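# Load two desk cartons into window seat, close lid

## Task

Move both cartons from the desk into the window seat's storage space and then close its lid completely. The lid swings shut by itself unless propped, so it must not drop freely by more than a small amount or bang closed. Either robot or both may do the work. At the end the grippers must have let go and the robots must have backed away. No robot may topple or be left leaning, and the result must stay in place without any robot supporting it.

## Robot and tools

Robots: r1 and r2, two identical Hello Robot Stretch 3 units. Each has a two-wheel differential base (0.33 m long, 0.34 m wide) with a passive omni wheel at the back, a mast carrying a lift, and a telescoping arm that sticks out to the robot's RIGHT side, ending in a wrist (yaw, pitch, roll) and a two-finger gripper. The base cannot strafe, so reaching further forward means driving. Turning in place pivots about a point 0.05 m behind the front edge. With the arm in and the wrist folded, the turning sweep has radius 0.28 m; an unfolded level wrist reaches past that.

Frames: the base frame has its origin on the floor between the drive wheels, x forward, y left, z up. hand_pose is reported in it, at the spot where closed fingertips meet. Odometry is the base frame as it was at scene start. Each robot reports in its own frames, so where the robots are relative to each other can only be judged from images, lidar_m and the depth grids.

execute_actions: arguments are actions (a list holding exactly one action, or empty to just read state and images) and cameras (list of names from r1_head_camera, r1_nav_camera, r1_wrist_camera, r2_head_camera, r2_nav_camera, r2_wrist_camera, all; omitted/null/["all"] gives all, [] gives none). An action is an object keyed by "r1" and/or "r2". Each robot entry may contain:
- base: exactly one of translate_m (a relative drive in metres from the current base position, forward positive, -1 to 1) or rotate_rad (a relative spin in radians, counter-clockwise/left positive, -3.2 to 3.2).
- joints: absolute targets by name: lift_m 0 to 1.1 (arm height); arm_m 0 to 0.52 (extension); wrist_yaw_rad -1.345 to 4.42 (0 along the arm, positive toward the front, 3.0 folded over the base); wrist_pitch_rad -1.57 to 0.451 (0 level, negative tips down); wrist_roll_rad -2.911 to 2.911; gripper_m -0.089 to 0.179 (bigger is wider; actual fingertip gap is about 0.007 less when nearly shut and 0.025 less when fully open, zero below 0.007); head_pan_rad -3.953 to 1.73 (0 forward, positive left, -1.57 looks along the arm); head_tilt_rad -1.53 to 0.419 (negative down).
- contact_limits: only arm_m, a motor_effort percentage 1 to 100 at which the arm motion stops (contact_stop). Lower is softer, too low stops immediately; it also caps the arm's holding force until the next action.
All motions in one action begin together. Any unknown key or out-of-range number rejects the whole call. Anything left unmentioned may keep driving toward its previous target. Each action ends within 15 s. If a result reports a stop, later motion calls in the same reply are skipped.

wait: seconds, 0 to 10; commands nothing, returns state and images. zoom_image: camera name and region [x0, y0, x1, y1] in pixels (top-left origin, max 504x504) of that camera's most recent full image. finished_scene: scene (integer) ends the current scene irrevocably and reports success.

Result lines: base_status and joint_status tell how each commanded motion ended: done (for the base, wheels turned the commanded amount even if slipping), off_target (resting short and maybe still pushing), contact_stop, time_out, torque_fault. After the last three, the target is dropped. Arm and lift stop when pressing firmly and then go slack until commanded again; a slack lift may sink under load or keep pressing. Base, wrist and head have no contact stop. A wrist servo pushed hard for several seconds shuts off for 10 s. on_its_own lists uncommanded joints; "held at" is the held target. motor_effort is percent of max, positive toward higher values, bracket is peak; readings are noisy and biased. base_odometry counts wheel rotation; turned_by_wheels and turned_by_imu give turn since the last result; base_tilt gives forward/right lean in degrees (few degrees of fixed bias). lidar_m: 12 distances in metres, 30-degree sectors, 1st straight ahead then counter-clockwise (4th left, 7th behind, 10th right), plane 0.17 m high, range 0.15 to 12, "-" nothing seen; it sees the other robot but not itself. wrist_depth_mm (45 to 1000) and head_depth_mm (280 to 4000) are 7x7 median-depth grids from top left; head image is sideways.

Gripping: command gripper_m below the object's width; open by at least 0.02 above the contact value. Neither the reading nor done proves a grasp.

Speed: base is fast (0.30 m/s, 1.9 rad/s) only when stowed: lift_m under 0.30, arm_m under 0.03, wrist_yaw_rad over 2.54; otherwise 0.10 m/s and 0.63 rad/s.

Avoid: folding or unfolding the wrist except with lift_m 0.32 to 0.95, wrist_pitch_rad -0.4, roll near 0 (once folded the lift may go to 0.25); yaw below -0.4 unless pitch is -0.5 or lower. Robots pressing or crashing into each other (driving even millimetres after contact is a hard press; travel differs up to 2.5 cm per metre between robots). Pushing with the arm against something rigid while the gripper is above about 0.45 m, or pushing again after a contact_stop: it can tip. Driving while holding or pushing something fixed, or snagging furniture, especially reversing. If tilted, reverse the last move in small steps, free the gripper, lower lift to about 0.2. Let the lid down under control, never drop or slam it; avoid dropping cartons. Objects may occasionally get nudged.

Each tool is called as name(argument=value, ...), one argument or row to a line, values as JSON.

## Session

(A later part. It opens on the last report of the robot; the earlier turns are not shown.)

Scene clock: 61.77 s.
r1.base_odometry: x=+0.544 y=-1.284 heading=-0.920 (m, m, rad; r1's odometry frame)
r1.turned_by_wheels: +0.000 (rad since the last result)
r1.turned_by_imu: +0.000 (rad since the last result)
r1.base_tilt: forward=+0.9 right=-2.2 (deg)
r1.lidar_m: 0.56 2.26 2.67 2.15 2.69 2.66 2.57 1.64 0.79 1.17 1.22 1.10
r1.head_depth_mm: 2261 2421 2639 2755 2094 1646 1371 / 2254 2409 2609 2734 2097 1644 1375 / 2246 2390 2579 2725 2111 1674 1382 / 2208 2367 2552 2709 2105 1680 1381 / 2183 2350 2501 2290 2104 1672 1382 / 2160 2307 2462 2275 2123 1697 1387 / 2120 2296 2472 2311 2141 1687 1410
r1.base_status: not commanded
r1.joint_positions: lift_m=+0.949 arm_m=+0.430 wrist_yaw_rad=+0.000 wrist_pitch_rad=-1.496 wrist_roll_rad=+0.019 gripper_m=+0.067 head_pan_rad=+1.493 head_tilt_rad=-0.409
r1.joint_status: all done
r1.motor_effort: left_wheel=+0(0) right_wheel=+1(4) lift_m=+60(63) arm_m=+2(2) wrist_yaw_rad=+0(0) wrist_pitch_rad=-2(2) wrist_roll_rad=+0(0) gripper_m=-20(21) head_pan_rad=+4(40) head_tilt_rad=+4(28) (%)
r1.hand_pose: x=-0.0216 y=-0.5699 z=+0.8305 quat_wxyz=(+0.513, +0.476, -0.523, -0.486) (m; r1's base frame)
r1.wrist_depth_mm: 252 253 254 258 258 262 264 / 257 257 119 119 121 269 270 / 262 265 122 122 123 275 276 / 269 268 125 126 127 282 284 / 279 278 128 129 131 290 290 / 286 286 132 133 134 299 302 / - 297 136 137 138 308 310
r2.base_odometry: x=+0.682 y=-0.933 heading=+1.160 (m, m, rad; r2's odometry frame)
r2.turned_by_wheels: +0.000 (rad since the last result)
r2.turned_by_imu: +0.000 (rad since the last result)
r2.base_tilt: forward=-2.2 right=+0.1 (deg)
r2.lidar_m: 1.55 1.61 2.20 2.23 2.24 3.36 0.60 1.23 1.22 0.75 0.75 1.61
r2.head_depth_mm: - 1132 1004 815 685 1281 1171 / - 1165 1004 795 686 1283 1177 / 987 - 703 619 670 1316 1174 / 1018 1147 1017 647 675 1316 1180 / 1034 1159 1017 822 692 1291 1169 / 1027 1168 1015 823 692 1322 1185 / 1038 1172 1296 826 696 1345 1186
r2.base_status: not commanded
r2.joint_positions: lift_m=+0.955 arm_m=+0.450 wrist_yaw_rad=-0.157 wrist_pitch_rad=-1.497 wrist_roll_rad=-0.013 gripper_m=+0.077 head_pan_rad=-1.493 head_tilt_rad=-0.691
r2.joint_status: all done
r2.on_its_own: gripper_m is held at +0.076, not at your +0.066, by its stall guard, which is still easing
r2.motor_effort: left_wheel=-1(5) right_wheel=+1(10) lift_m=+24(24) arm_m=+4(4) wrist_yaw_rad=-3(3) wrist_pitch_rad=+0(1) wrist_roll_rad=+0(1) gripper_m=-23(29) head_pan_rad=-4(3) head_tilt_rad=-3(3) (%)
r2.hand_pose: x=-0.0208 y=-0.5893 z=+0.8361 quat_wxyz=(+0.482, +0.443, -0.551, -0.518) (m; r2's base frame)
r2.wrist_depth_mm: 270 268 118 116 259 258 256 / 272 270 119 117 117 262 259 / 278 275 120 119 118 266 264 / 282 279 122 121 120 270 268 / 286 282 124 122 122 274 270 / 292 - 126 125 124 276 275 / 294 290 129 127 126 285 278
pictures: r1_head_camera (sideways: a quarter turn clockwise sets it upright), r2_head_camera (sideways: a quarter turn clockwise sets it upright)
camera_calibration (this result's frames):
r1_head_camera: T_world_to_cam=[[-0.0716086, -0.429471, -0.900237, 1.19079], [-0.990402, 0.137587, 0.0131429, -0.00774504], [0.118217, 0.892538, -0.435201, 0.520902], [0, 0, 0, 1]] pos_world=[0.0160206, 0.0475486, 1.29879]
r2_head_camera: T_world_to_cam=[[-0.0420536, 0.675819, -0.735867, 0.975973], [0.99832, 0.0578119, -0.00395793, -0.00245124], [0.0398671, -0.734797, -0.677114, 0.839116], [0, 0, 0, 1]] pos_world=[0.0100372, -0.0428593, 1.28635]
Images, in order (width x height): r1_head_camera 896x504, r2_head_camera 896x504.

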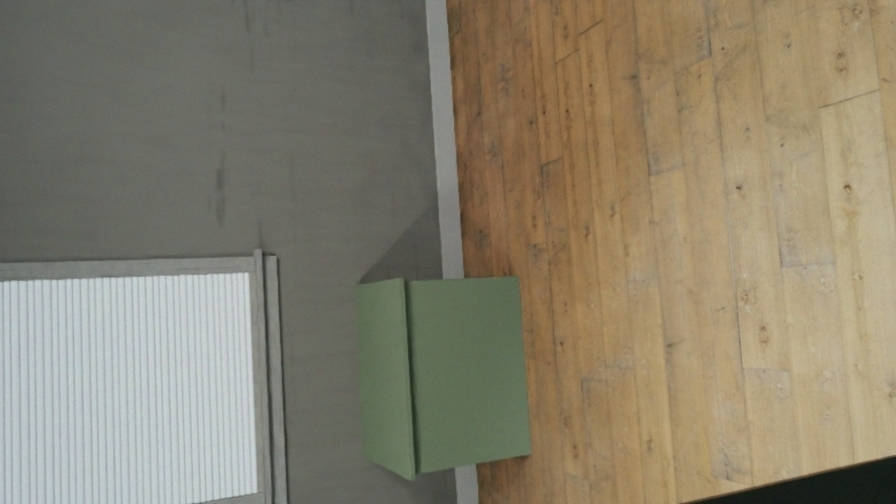

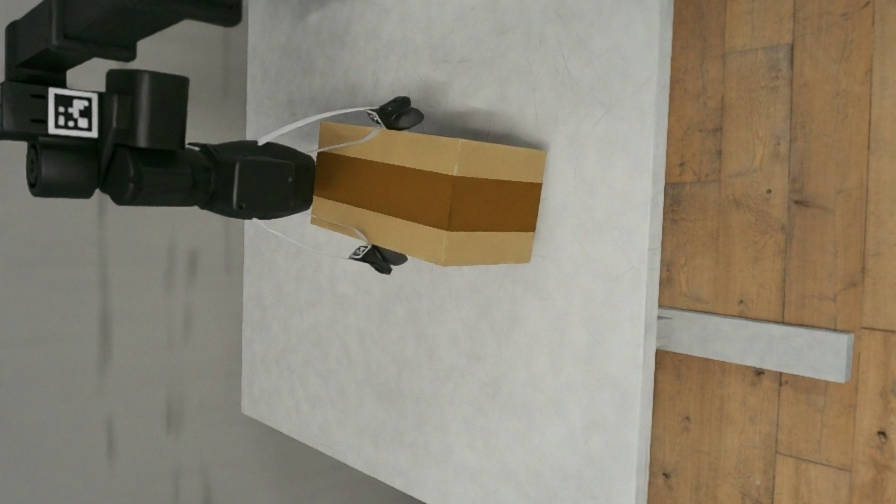

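execute_actions(
  actions=[
    {"r1":{"base":{"rotate_rad":-1.34},"joints":{"arm_m":0.1,"head_pan_rad":1.0}},"r2":{"base":{"rotate_rad":-1.25},"joints":{"arm_m":0.1,"wrist_yaw_rad":1.3,"head_tilt_rad":-1.0}}},
  ],
  cameras=["r2_nav_camera"],
)

execute_actions(
  actions=[
    {"r1":{"base":{"translate_m":-1.0},"joints":{"lift_m":0.68}},"r2":{"base":{"translate_m":-1.0},"joints":{"lift_m":0.4}}},
  ],
  cameras=["r2_nav_camera"],
)

Scene clock: 84.57 s.
r1.base_odometry: x=+0.544 y=-1.284 heading=-2.260 (m, m, rad; r1's odometry frame)
r1.turned_by_wheels: -1.340 (rad since the last result)
r1.turned_by_imu: -1.351 (rad since the last result)
r1.base_tilt: forward=+0.8 right=-2.0 (deg)
r1.lidar_m: 1.17 1.10 0.60 0.60 2.49 2.15 2.14 2.96 2.58 2.35 1.37 0.80
r1.head_depth_mm: 1663 1745 1820 1784 946 747 1336 / 1925 2049 2145 2168 953 1572 1366 / 2028 2192 2362 2520 1079 1662 1342 / 1970 2094 2269 2458 2135 1666 484 / 1902 2023 2197 2357 428 1675 459 / 1838 1972 2115 360 333 410 451 / 1793 1896 2018 327 334 1586 462
r1.base_status: done
r1.joint_positions: lift_m=+0.949 arm_m=+0.100 wrist_yaw_rad=+0.000 wrist_pitch_rad=-1.494 wrist_roll_rad=+0.019 gripper_m=+0.067 head_pan_rad=+1.007 head_tilt_rad=-0.408
r1.joint_status: all done
r1.motor_effort: left_wheel=+2(7) right_wheel=-2(8) lift_m=+60(61) arm_m=-4(5) wrist_yaw_rad=+1(0) wrist_pitch_rad=-3(4) wrist_roll_rad=+0(0) gripper_m=-19(20) head_pan_rad=-3(28) head_tilt_rad=+5(6) (%)
r1.hand_pose: x=-0.0216 y=-0.2408 z=+0.8305 quat_wxyz=(+0.514, +0.476, -0.523, -0.485) (m; r1's base frame)
r1.wrist_depth_mm: 930 943 988 958 957 979 972 / 927 945 119 119 121 980 970 / 965 979 122 122 123 - - / 1000 982 126 126 127 - - / - - 129 129 131 - - / - - 132 133 134 - - / - - 136 137 139 - -
r2.base_odometry: x=+0.682 y=-0.933 heading=-0.090 (m, m, rad; r2's odometry frame)
r2.turned_by_wheels: -1.250 (rad since the last result)
r2.turned_by_imu: -1.267 (rad since the last result)
r2.base_tilt: forward=-2.2 right=+0.0 (deg)
r2.lidar_m: 0.75 1.42 1.55 1.56 1.87 2.60 2.23 3.16 0.51 2.12 1.23 1.17
r2.head_depth_mm: - - - 456 428 1202 1117 / - - - 452 427 1216 - / 2163 - 1642 455 437 1218 - / 1969 1840 - 458 475 1207 - / 921 1765 1617 473 1267 1205 1115 / 923 802 1604 1469 1316 1210 1110 / 925 802 722 1446 1320 1211 1113
r2.base_status: done
r2.joint_positions: lift_m=+0.955 arm_m=+0.100 wrist_yaw_rad=+1.299 wrist_pitch_rad=-1.498 wrist_roll_rad=-0.013 gripper_m=+0.086 head_pan_rad=-1.493 head_tilt_rad=-0.988
r2.joint_status: all done
r2.on_its_own: gripper_m is held at +0.085, not at your +0.066, by its stall guard, which is not easing now
r2.motor_effort: left_wheel=+2(8) right_wheel=-2(11) lift_m=+24(24) arm_m=-3(4) wrist_yaw_rad=+1(4) wrist_pitch_rad=-1(0) wrist_roll_rad=+1(1) gripper_m=-19(19) head_pan_rad=-3(2) head_tilt_rad=-3(17) (%)
r2.hand_pose: x=-0.0266 y=-0.2441 z=+0.8361 quat_wxyz=(+0.705, +0.697, -0.116, -0.066) (m; r2's base frame)
r2.wrist_depth_mm: 934 953 118 116 915 920 907 / 973 966 119 117 117 915 928 / - - 121 119 119 958 947 / - - 122 121 120 899 952 / - - 124 123 122 808 - / - - 126 125 124 835 - / - - 128 127 126 - -
pictures: r2_nav_camera (sideways: a quarter turn counterclockwise sets it upright)
camera_calibration (this result's frames):
r2_nav_camera: T_world_to_cam=[[0.0405421, -0.810671, 0.584096, -0.71724], [-0.99715, -0.0700547, -0.0280173, 0.0971653], [0.0636315, -0.581295, -0.811201, 1.0126], [0, 0, 0, 1]] pos_world=[0.0615335, 0.0139807, 1.24308]
Images, in order (width x height): r2_nav_camera 672x504.

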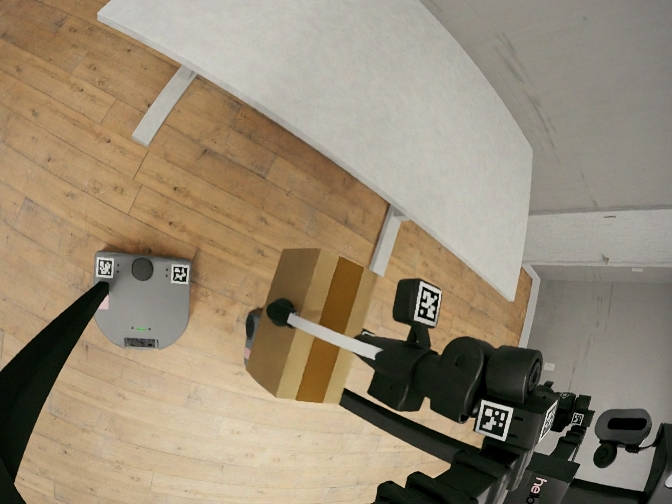

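Scene clock: 95.73 s.
r1.base_odometry: x=+1.180 y=-0.513 heading=-2.260 (m, m, rad; r1's odometry frame)
r1.turned_by_wheels: +0.000 (rad since the last result)
r1.turned_by_imu: -0.004 (rad since the last result)
r1.base_tilt: forward=+0.8 right=-2.1 (deg)
r1.lidar_m: 2.14 2.00 0.53 0.54 1.90 1.18 1.18 1.85 2.33 2.33 2.49 1.68
r1.head_depth_mm: 2427 2580 2824 2851 2105 1645 1372 / 2331 2526 2748 2858 2113 1655 1376 / 2260 2441 2628 2744 2124 1673 1384 / 2189 2349 2504 2662 2122 1673 1385 / 2113 2270 2438 2590 2110 1685 1381 / 2047 2197 2345 2513 2140 1688 1393 / 1978 493 2268 2431 2148 1700 1299
r1.base_status: done
r1.joint_positions: lift_m=+0.680 arm_m=+0.100 wrist_yaw_rad=+0.000 wrist_pitch_rad=-1.494 wrist_roll_rad=+0.019 gripper_m=+0.067 head_pan_rad=+1.007 head_tilt_rad=-0.408
r1.joint_status: all done
r1.motor_effort: left_wheel=+3(4) right_wheel=-2(6) lift_m=+26(58) arm_m=-4(4) wrist_yaw_rad=-1(0) wrist_pitch_rad=-3(3) wrist_roll_rad=+0(0) gripper_m=-21(18) head_pan_rad=-3(3) head_tilt_rad=+4(6) (%)
r1.hand_pose: x=-0.0216 y=-0.2408 z=+0.5617 quat_wxyz=(+0.514, +0.476, -0.523, -0.485) (m; r1's base frame)
r1.wrist_depth_mm: 696 670 672 699 693 710 692 / 710 683 118 119 120 705 718 / 709 708 122 123 124 739 745 / 728 748 125 125 127 759 758 / 751 757 129 130 130 780 776 / 763 783 133 133 134 809 816 / 778 823 136 138 139 829 812
r2.base_odometry: x=-0.314 y=-0.843 heading=-0.090 (m, m, rad; r2's odometry frame)
r2.turned_by_wheels: +0.000 (rad since the last result)
r2.turned_by_imu: -0.004 (rad since the last result)
r2.base_tilt: forward=-2.2 right=+0.1 (deg)
r2.lidar_m: 1.74 2.09 1.87 1.87 1.85 1.66 1.23 1.46 0.44 2.93 2.38 1.79
r2.head_depth_mm: 2109 921 953 1451 1108 1190 1113 / 2097 1831 1602 1279 1169 1213 - / 2100 1831 1638 1462 1362 915 - / 2105 1829 1623 1457 1336 946 - / 2120 1840 1626 1459 1316 1204 1118 / 2099 1845 1620 1460 1326 1203 1112 / 2138 1842 1616 1453 1326 1206 1111
r2.base_status: done
r2.joint_positions: lift_m=+0.400 arm_m=+0.100 wrist_yaw_rad=+1.299 wrist_pitch_rad=-1.498 wrist_roll_rad=-0.013 gripper_m=+0.086 head_pan_rad=-1.493 head_tilt_rad=-0.988
r2.joint_status: all done
r2.on_its_own: gripper_m is held at +0.085, not at your +0.066, by its stall guard, which is not easing now
r2.motor_effort: left_wheel=+4(6) right_wheel=-2(7) lift_m=+16(21) arm_m=-3(3) wrist_yaw_rad=+1(1) wrist_pitch_rad=-1(1) wrist_roll_rad=+1(1) gripper_m=-20(19) head_pan_rad=-3(2) head_tilt_rad=-4(4) (%)
r2.hand_pose: x=-0.0266 y=-0.2441 z=+0.2816 quat_wxyz=(+0.705, +0.697, -0.116, -0.066) (m; r2's base frame)
r2.wrist_depth_mm: 432 431 118 116 414 415 410 / 436 432 118 117 117 420 415 / 444 441 121 119 119 427 422 / 449 445 122 121 120 428 425 / - - 124 123 122 437 431 / - - 127 125 124 323 304 / - - 129 127 126 299 286
pictures: r2_nav_camera (sideways: a quarter turn counterclockwise sets it upright)
camera_calibration (this result's frames):
r2_nav_camera: T_world_to_cam=[[0.0405421, -0.810671, 0.584096, -0.717239], [-0.99715, -0.0700547, -0.0280173, 0.0971653], [0.0636315, -0.581295, -0.811201, 1.0126], [0, 0, 0, 1]] pos_world=[0.0615335, 0.0139807, 1.24308]
Images, in order (width x height): r2_nav_camera 672x504.

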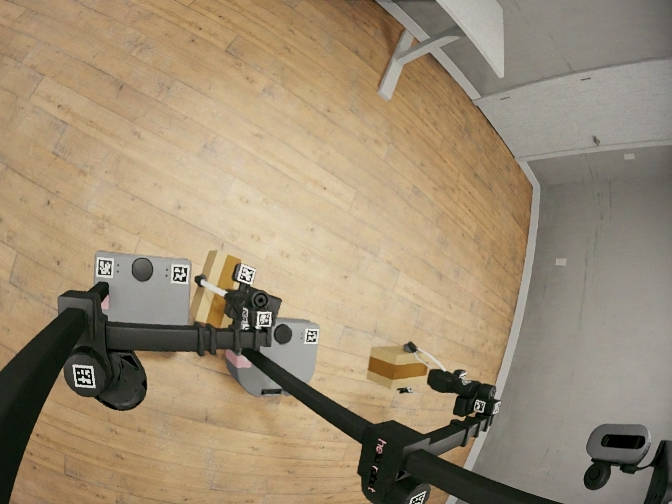

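execute_actions(
  actions=[
    {"r1":{"base":{"translate_m":-0.8},"joints":{"head_pan_rad":-3.1,"head_tilt_rad":-0.7}},"r2":{"base":{"translate_m":-0.48},"joints":{"head_pan_rad":-2.0,"head_tilt_rad":-0.9}}},
  ],
  cameras=["r1_nav_camera","r2_nav_camera"],
)

Scene clock: 120.80 s.
r1.base_odometry: x=+1.688 y=+0.105 heading=-2.260 (m, m, rad; r1's odometry frame)
r1.turned_by_wheels: +0.000 (rad since the last result)
r1.turned_by_imu: -0.002 (rad since the last result)
r1.base_tilt: forward=+0.8 right=-2.1 (deg)
r1.lidar_m: 2.44 0.67 0.66 1.77 0.48 0.41 0.41 0.97 1.63 2.15 2.46 2.92
r1.head_depth_mm: 695 772 844 1010 1006 880 - / 710 791 871 1044 1010 902 - / 721 810 910 1081 1030 902 - / 741 832 948 1118 1341 1349 1185 / 763 864 987 1160 1397 1343 1183 / 783 885 1018 1198 1458 1352 1183 / 802 910 1056 1241 1488 1351 1184
r1.base_status: done
r1.joint_positions: lift_m=+0.680 arm_m=+0.100 wrist_yaw_rad=+0.000 wrist_pitch_rad=-1.494 wrist_roll_rad=+0.019 gripper_m=+0.067 head_pan_rad=-3.093 head_tilt_rad=-0.691
r1.joint_status: all done
r1.motor_effort: left_wheel=+3(3) right_wheel=-1(7) lift_m=+25(26) arm_m=-4(4) wrist_yaw_rad=-1(0) wrist_pitch_rad=-3(3) wrist_roll_rad=+0(0) gripper_m=-18(20) head_pan_rad=-2(39) head_tilt_rad=-4(29) (%)
r1.hand_pose: x=-0.0216 y=-0.2408 z=+0.5617 quat_wxyz=(+0.514, +0.476, -0.523, -0.485) (m; r1's base frame)
r1.wrist_depth_mm: 676 677 693 691 691 708 707 / 704 690 119 119 121 723 719 / 702 718 122 122 124 728 747 / 741 737 125 126 127 753 767 / 742 754 128 129 130 769 807 / 755 811 132 133 135 783 782 / 773 781 136 137 139 652 544
r2.base_odometry: x=-0.792 y=-0.800 heading=-0.090 (m, m, rad; r2's odometry frame)
r2.turned_by_wheels: +0.000 (rad since the last result)
r2.turned_by_imu: -0.003 (rad since the last result)
r2.base_tilt: forward=-2.2 right=+0.1 (deg)
r2.lidar_m: 2.22 2.26 2.02 2.03 1.34 1.02 0.76 0.64 2.70 2.77 2.89 2.18
r2.head_depth_mm: 814 1994 1718 1346 1216 1226 1131 / 2394 1019 1057 1340 1268 1232 1146 / 2480 2035 1727 1541 1374 1251 - / 2448 2056 1753 1542 1371 899 905 / 2465 2068 1755 1542 1373 - 1079 / 2428 2054 1761 1556 1369 1242 1110 / 2423 2043 1757 1547 1379 1235 1123
r2.base_status: done
r2.joint_positions: lift_m=+0.400 arm_m=+0.100 wrist_yaw_rad=+1.299 wrist_pitch_rad=-1.498 wrist_roll_rad=-0.013 gripper_m=+0.086 head_pan_rad=-1.993 head_tilt_rad=-0.902
r2.joint_status: all done
r2.on_its_own: gripper_m is held at +0.085, not at your +0.066, by its stall guard, which is not easing now
r2.motor_effort: left_wheel=+3(5) right_wheel=-2(7) lift_m=+16(16) arm_m=-3(3) wrist_yaw_rad=+1(1) wrist_pitch_rad=-1(1) wrist_roll_rad=+1(1) gripper_m=-20(19) head_pan_rad=-2(34) head_tilt_rad=+1(6) (%)
r2.hand_pose: x=-0.0266 y=-0.2441 z=+0.2816 quat_wxyz=(+0.705, +0.697, -0.116, -0.066) (m; r2's base frame)
r2.wrist_depth_mm: 433 428 118 116 413 411 409 / 437 428 118 117 117 416 416 / 447 436 120 119 119 424 421 / 445 442 122 121 120 431 423 / - - 125 123 122 438 436 / - - 127 125 124 441 439 / - - 128 127 126 451 442
pictures: r1_nav_camera (sideways: a quarter turn counterclockwise sets it upright), r2_nav_camera (sideways: a quarter turn counterclockwise sets it upright)
camera_calibration (this result's frames):
r1_nav_camera: T_world_to_cam=[[-0.622498, -0.0302103, 0.782038, -0.967744], [-0.0794757, 0.996529, -0.0247661, 0.082422], [-0.778576, -0.0775699, -0.622738, 0.771624], [0, 0, 0, 1]] pos_world=[0.0048993, -0.051517, 1.23937]
r2_nav_camera: T_world_to_cam=[[-0.331187, -0.682935, 0.651088, -0.802256], [-0.909826, 0.414007, -0.0285408, 0.0973173], [-0.250064, -0.601829, -0.758465, 0.945944], [0, 0, 0, 1]] pos_world=[0.0593913, -0.0188818, 1.24258]
Images, in order (width x height): r1_nav_camera 672x504, r2_nav_camera 672x504.

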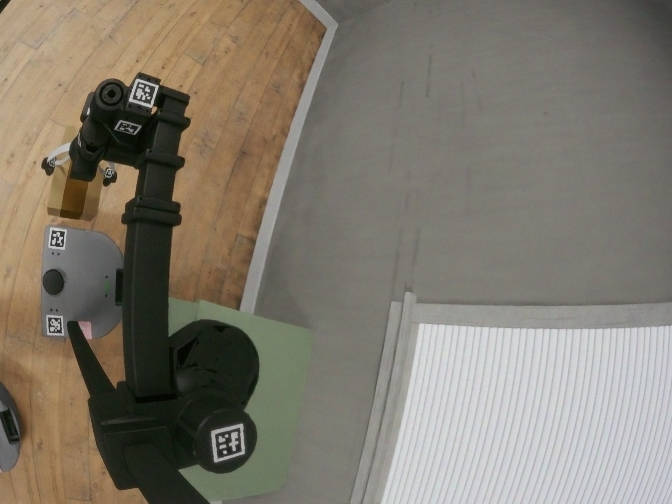

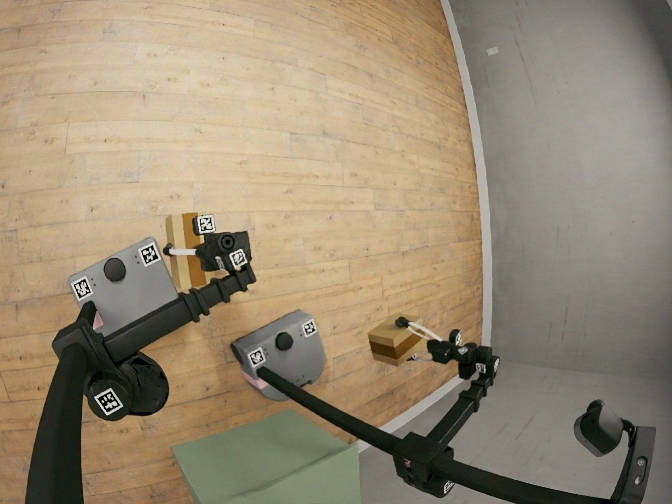

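execute_actions(
  actions=[
    {"r1":{"base":{"rotate_rad":-1.81},"joints":{"arm_m":0.0,"head_pan_rad":-1.9,"head_tilt_rad":-0.9}},"r2":{"joints":{"arm_m":0.36,"lift_m":0.24}}},
  ],
  cameras=[],
)

execute_actions(
  actions=[
    {"r2":{"joints":{"lift_m":0.206}}},
  ],
  cameras=["r1_nav_camera","r2_nav_camera"],
)

Scene clock: 134.70 s.
r1.base_odometry: x=+1.688 y=+0.105 heading=+2.214 (m, m, rad; r1's odometry frame)
r1.turned_by_wheels: -1.810 (rad since the last result)
r1.turned_by_imu: -1.825 (rad since the last result)
r1.base_tilt: forward=+0.8 right=-2.0 (deg)
r1.lidar_m: 2.15 2.22 2.98 0.48 3.01 0.66 2.61 0.58 0.42 0.41 0.88 1.20
r1.head_depth_mm: 912 1117 1372 1007 1319 1232 1136 / 883 1062 1187 1006 1056 1276 - / 855 1013 1138 1003 933 - - / 826 966 1115 1003 914 - - / 795 926 1092 1007 900 1008 605 / 766 872 1039 1003 883 1193 1117 / 743 835 1001 1024 1337 1232 1116
r1.base_status: done
r1.joint_positions: lift_m=+0.680 arm_m=+0.001 wrist_yaw_rad=+0.000 wrist_pitch_rad=-1.494 wrist_roll_rad=+0.019 gripper_m=+0.067 head_pan_rad=-1.907 head_tilt_rad=-0.889
r1.joint_status: all done
r1.motor_effort: left_wheel=+3(4) right_wheel=-2(6) lift_m=+26(26) arm_m=-4(4) wrist_yaw_rad=-1(1) wrist_pitch_rad=-3(3) wrist_roll_rad=+0(1) gripper_m=-20(19) head_pan_rad=+3(39) head_tilt_rad=-6(27) (%)
r1.hand_pose: x=-0.0216 y=-0.1415 z=+0.5617 quat_wxyz=(+0.514, +0.476, -0.523, -0.485) (m; r1's base frame)
r1.wrist_depth_mm: 682 690 677 701 688 730 747 / 703 705 118 119 121 723 723 / 699 706 121 123 124 733 756 / 733 713 125 126 127 773 795 / 744 744 128 129 131 794 772 / 748 753 132 133 135 717 668 / 781 763 137 137 138 673 653
r2.base_odometry: x=-0.792 y=-0.800 heading=-0.090 (m, m, rad; r2's odometry frame)
r2.turned_by_wheels: +0.000 (rad since the last result)
r2.turned_by_imu: -0.001 (rad since the last result)
r2.base_tilt: forward=-2.3 right=+0.1 (deg)
r2.lidar_m: 2.23 2.26 2.02 2.02 1.35 1.03 0.77 0.67 0.55 2.76 2.88 2.17
r2.head_depth_mm: 498 508 534 1507 1201 1200 1133 / 2435 585 744 1457 1190 1182 1151 / 2458 2041 1767 1537 1257 1230 - / 2456 2050 1758 1539 1362 1230 1154 / 2485 2057 1770 1540 1165 1220 1138 / 2453 2032 1761 1537 1185 1210 1121 / 2421 2046 1777 1543 1370 1231 1117
r2.base_status: not commanded
r2.joint_positions: lift_m=+0.240 arm_m=+0.360 wrist_yaw_rad=+1.299 wrist_pitch_rad=-1.498 wrist_roll_rad=-0.013 gripper_m=+0.086 head_pan_rad=-1.993 head_tilt_rad=-0.902
r2.joint_status: all done
r2.on_its_own: gripper_m is held at +0.085, not at your +0.066, by its stall guard, which is not easing now
r2.motor_effort: left_wheel=+3(3) right_wheel=-2(1) lift_m=+16(17) arm_m=+4(4) wrist_yaw_rad=+0(1) wrist_pitch_rad=+0(1) wrist_roll_rad=+1(1) gripper_m=-20(19) head_pan_rad=-3(3) head_tilt_rad=+1(1) (%)
r2.hand_pose: x=-0.0266 y=-0.5034 z=+0.1216 quat_wxyz=(+0.705, +0.697, -0.116, -0.066) (m; r2's base frame)
r2.wrist_depth_mm: 275 273 117 116 261 264 262 / 278 278 118 117 117 266 265 / 283 282 120 119 118 271 270 / 288 285 122 121 120 273 273 / 293 288 124 123 122 277 278 / 296 - 126 125 125 283 280 / 303 301 128 127 126 288 285
pictures: none
No camera images: the call's "cameras" was empty. Leave "cameras" out to get every camera's image.

Scene clock: 135.80 s.
r1.base_odometry: x=+1.688 y=+0.105 heading=+2.214 (m, m, rad; r1's odometry frame)
r1.turned_by_wheels: +0.000 (rad since the last result)
r1.turned_by_imu: +0.000 (rad since the last result)
r1.base_tilt: forward=+1.1 right=-2.2 (deg)
r1.lidar_m: 2.14 2.23 2.98 2.44 3.02 0.66 2.61 0.58 0.42 0.41 0.88 1.20
r1.head_depth_mm: 915 1118 1376 1004 1314 1236 1144 / 884 1060 1185 1004 1060 1280 - / 856 1014 1133 1006 931 - - / 828 965 1105 1007 917 - - / 796 926 1086 1003 899 1007 605 / 768 870 1044 1002 885 1188 1124 / 742 836 997 1023 1337 1234 1115
r1.base_status: not commanded
r1.joint_positions: lift_m=+0.680 arm_m=+0.001 wrist_yaw_rad=+0.000 wrist_pitch_rad=-1.494 wrist_roll_rad=+0.019 gripper_m=+0.067 head_pan_rad=-1.907 head_tilt_rad=-0.889
r1.joint_status: not commanded
r1.motor_effort: left_wheel=+3(2) right_wheel=-2(2) lift_m=+25(25) arm_m=-4(4) wrist_yaw_rad=+0(0) wrist_pitch_rad=-4(3) wrist_roll_rad=+0(0) gripper_m=-19(20) head_pan_rad=+3(3) head_tilt_rad=-6(5) (%)
r1.hand_pose: x=-0.0216 y=-0.1415 z=+0.5617 quat_wxyz=(+0.514, +0.476, -0.523, -0.485) (m; r1's base frame)
r1.wrist_depth_mm: 681 670 691 681 696 710 707 / 711 675 119 120 121 717 710 / 710 707 122 122 123 723 734 / 712 727 125 125 127 765 757 / 744 746 129 129 131 774 778 / 762 787 132 133 135 719 662 / 797 794 136 137 138 673 633
r2.base_odometry: x=-0.792 y=-0.800 heading=-0.090 (m, m, rad; r2's odometry frame)
r2.turned_by_wheels: +0.000 (rad since the last result)
r2.turned_by_imu: +0.000 (rad since the last result)
r2.base_tilt: forward=-2.2 right=+0.2 (deg)
r2.lidar_m: 2.22 2.26 2.01 2.02 1.35 1.02 0.77 0.66 0.55 2.76 2.89 2.17
r2.head_depth_mm: 499 509 534 1506 1193 1195 1135 / 2462 586 742 1456 1197 1182 1150 / 2440 2046 1759 1530 1257 1226 - / 2463 2039 1760 1537 1373 1240 1148 / 2460 2053 1757 1536 1211 1215 1138 / 2431 2063 1765 1537 1384 1193 1125 / 2417 2047 1770 1535 1373 1237 1123
r2.base_status: not commanded
r2.joint_positions: lift_m=+0.206 arm_m=+0.360 wrist_yaw_rad=+1.299 wrist_pitch_rad=-1.498 wrist_roll_rad=-0.013 gripper_m=+0.086 head_pan_rad=-1.993 head_tilt_rad=-0.902
r2.joint_status: all done
r2.on_its_own: gripper_m is held at +0.085, not at your +0.066, by its stall guard, which is not easing now
r2.motor_effort: left_wheel=+3(3) right_wheel=-1(1) lift_m=+16(15) arm_m=+4(4) wrist_yaw_rad=+0(0) wrist_pitch_rad=+0(1) wrist_roll_rad=+1(1) gripper_m=-19(20) head_pan_rad=-2(3) head_tilt_rad=+1(1) (%)
r2.hand_pose: x=-0.0266 y=-0.5034 z=+0.0876 quat_wxyz=(+0.705, +0.697, -0.116, -0.066) (m; r2's base frame)
r2.wrist_depth_mm: 242 239 118 116 232 232 230 / 246 243 119 117 117 235 235 / 249 247 120 119 119 237 235 / 253 251 122 121 120 239 240 / 256 253 124 123 122 246 245 / 261 - 126 125 124 246 247 / 266 263 128 127 127 253 249
pictures: r1_nav_camera (sideways: a quarter turn counterclockwise sets it upright), r2_nav_camera (sideways: a quarter turn counterclockwise sets it upright)
camera_calibration (this result's frames):
r1_nav_camera: T_world_to_cam=[[-0.25234, -0.721794, 0.644467, -0.790715], [-0.951671, 0.305618, -0.0303368, 0.0949878], [-0.175064, -0.620975, -0.76403, 0.95171], [0, 0, 0, 1]] pos_world=[0.057478, -0.00877545, 1.23961]
r2_nav_camera: T_world_to_cam=[[-0.331194, -0.682925, 0.651095, -0.802265], [-0.90982, 0.41402, -0.0285408, 0.0973173], [-0.250075, -0.601832, -0.758459, 0.945937], [0, 0, 0, 1]] pos_world=[0.0593908, -0.0188831, 1.24258]
Images, in order (width x height): r1_nav_camera 672x504, r2_nav_camera 672x504.

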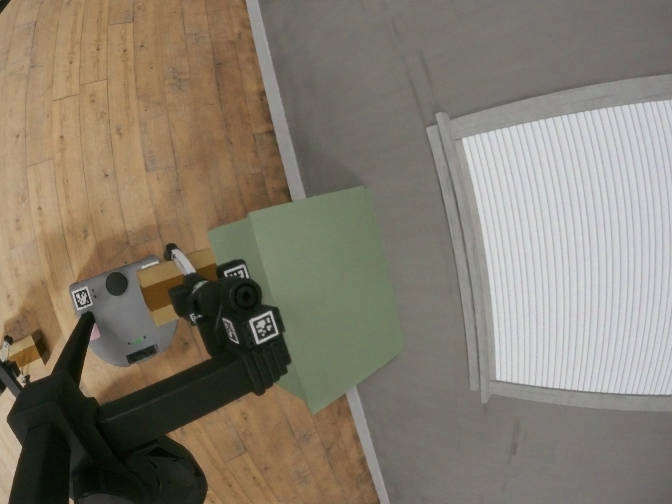

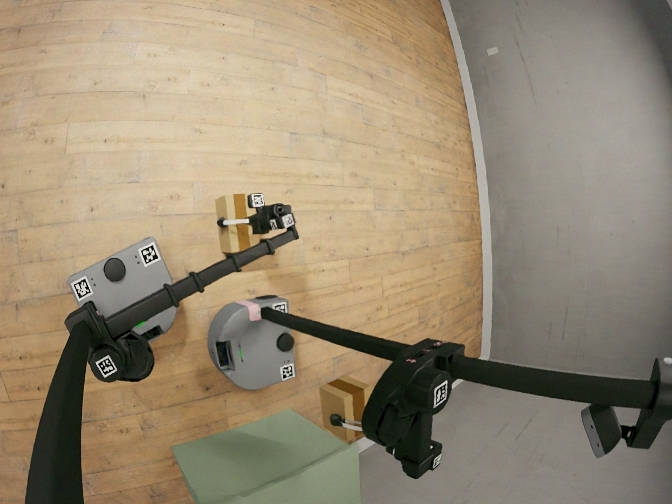

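execute_actions(
  actions=[
    {"r2":{"joints":{"lift_m":0.196}},"r1":{"joints":{"head_pan_rad":-1.95,"head_tilt_rad":-1.0}}},
  ],
  cameras=["r1_head_camera","r2_wrist_camera"],
)

Scene clock: 143.47 s.
r1.base_odometry: x=+1.688 y=+0.105 heading=+2.214 (m, m, rad; r1's odometry frame)
r1.turned_by_wheels: +0.000 (rad since the last result)
r1.turned_by_imu: +0.000 (rad since the last result)
r1.base_tilt: forward=+0.8 right=-2.1 (deg)
r1.lidar_m: 2.15 2.23 2.99 2.45 3.01 0.66 2.61 0.58 0.42 0.41 0.88 1.20
r1.head_depth_mm: 1030 1261 1527 1095 1322 1206 - / 977 1179 1049 968 1309 - - / 936 1120 1054 952 1087 - - / 872 1060 1050 935 987 - 595 / 838 1003 1052 933 945 - 839 / 784 959 1053 935 881 1192 1107 / 760 912 1030 948 1283 1201 1106
r1.base_status: not commanded
r1.joint_positions: lift_m=+0.680 arm_m=+0.001 wrist_yaw_rad=+0.000 wrist_pitch_rad=-1.494 wrist_roll_rad=+0.019 gripper_m=+0.067 head_pan_rad=-1.943 head_tilt_rad=-0.987
r1.joint_status: all done
r1.motor_effort: left_wheel=+3(3) right_wheel=-2(2) lift_m=+25(25) arm_m=-4(4) wrist_yaw_rad=+0(0) wrist_pitch_rad=-3(3) wrist_roll_rad=+0(0) gripper_m=-20(20) head_pan_rad=-3(9) head_tilt_rad=-7(18) (%)
r1.hand_pose: x=-0.0216 y=-0.1415 z=+0.5617 quat_wxyz=(+0.514, +0.476, -0.523, -0.485) (m; r1's base frame)
r1.wrist_depth_mm: 696 667 676 705 701 702 681 / 692 687 119 119 121 728 740 / 706 721 122 123 124 743 733 / 728 732 125 126 127 765 768 / 754 741 129 129 131 751 795 / 755 765 133 133 135 721 679 / 788 784 136 137 139 671 652
r2.base_odometry: x=-0.792 y=-0.800 heading=-0.090 (m, m, rad; r2's odometry frame)
r2.turned_by_wheels: +0.000 (rad since the last result)
r2.turned_by_imu: +0.000 (rad since the last result)
r2.base_tilt: forward=-2.2 right=+0.1 (deg)
r2.lidar_m: 2.22 2.26 2.02 2.02 1.35 1.02 0.76 0.66 0.55 2.76 2.89 2.17
r2.head_depth_mm: 500 509 533 1511 1200 1194 1140 / 2466 586 745 1464 1196 1177 1149 / 2468 2060 1755 1532 1253 1220 - / 2444 2050 1762 1536 1375 1240 - / 2468 2043 1760 1547 1225 1215 1135 / 2422 2046 1760 1551 1384 1194 1122 / 2424 2063 1775 1544 1367 1233 1122
r2.base_status: not commanded
r2.joint_positions: lift_m=+0.198 arm_m=+0.360 wrist_yaw_rad=+1.299 wrist_pitch_rad=-1.500 wrist_roll_rad=-0.013 gripper_m=+0.086 head_pan_rad=-1.993 head_tilt_rad=-0.902
r2.joint_status: lift_m contact_stop (moved -0.008 of -0.010)
r2.on_its_own: gripper_m is held at +0.085, not at your +0.066, by its stall guard, which is not easing now; lift_m is slack since a contact_stop, until your next command for it
r2.motor_effort: left_wheel=+3(3) right_wheel=-3(3) lift_m=+19(19) arm_m=+4(4) wrist_yaw_rad=+0(1) wrist_pitch_rad=+0(1) wrist_roll_rad=+1(1) gripper_m=-21(20) head_pan_rad=-4(2) head_tilt_rad=+1(1) (%)
r2.hand_pose: x=-0.0272 y=-0.5032 z=+0.0796 quat_wxyz=(+0.705, +0.697, -0.116, -0.067) (m; r2's base frame)
r2.wrist_depth_mm: 235 233 118 116 224 225 223 / 237 238 119 118 117 226 226 / 242 240 121 119 119 230 229 / 244 244 122 121 120 235 232 / 249 246 124 123 122 238 236 / 254 - 126 125 124 239 239 / 257 256 128 126 126 247 243
pictures: r1_head_camera (sideways: a quarter turn clockwise sets it upright), r2_wrist_camera
camera_calibration (this result's frames):
r1_head_camera: T_world_to_cam=[[0.346234, 0.783164, -0.516504, 0.688112], [0.908997, -0.416234, -0.0217881, 0.0261415], [-0.23205, -0.461956, -0.856008, 1.07038], [0, 0, 0, 1]] pos_world=[-0.0136281, -0.0335533, 1.27224]
r2_wrist_camera: T_world_to_cam=[[-0.224849, -0.972475, -0.0611201, -0.483903], [-0.971576, 0.21899, 0.0899042, 0.114363], [-0.0740448, 0.0795977, -0.994073, 0.282939], [0, 0, 0, 1]] pos_world=[0.0232582, -0.518149, 0.241404]
Images, in order (width x height): r1_head_camera 896x504, r2_wrist_camera 644x364.

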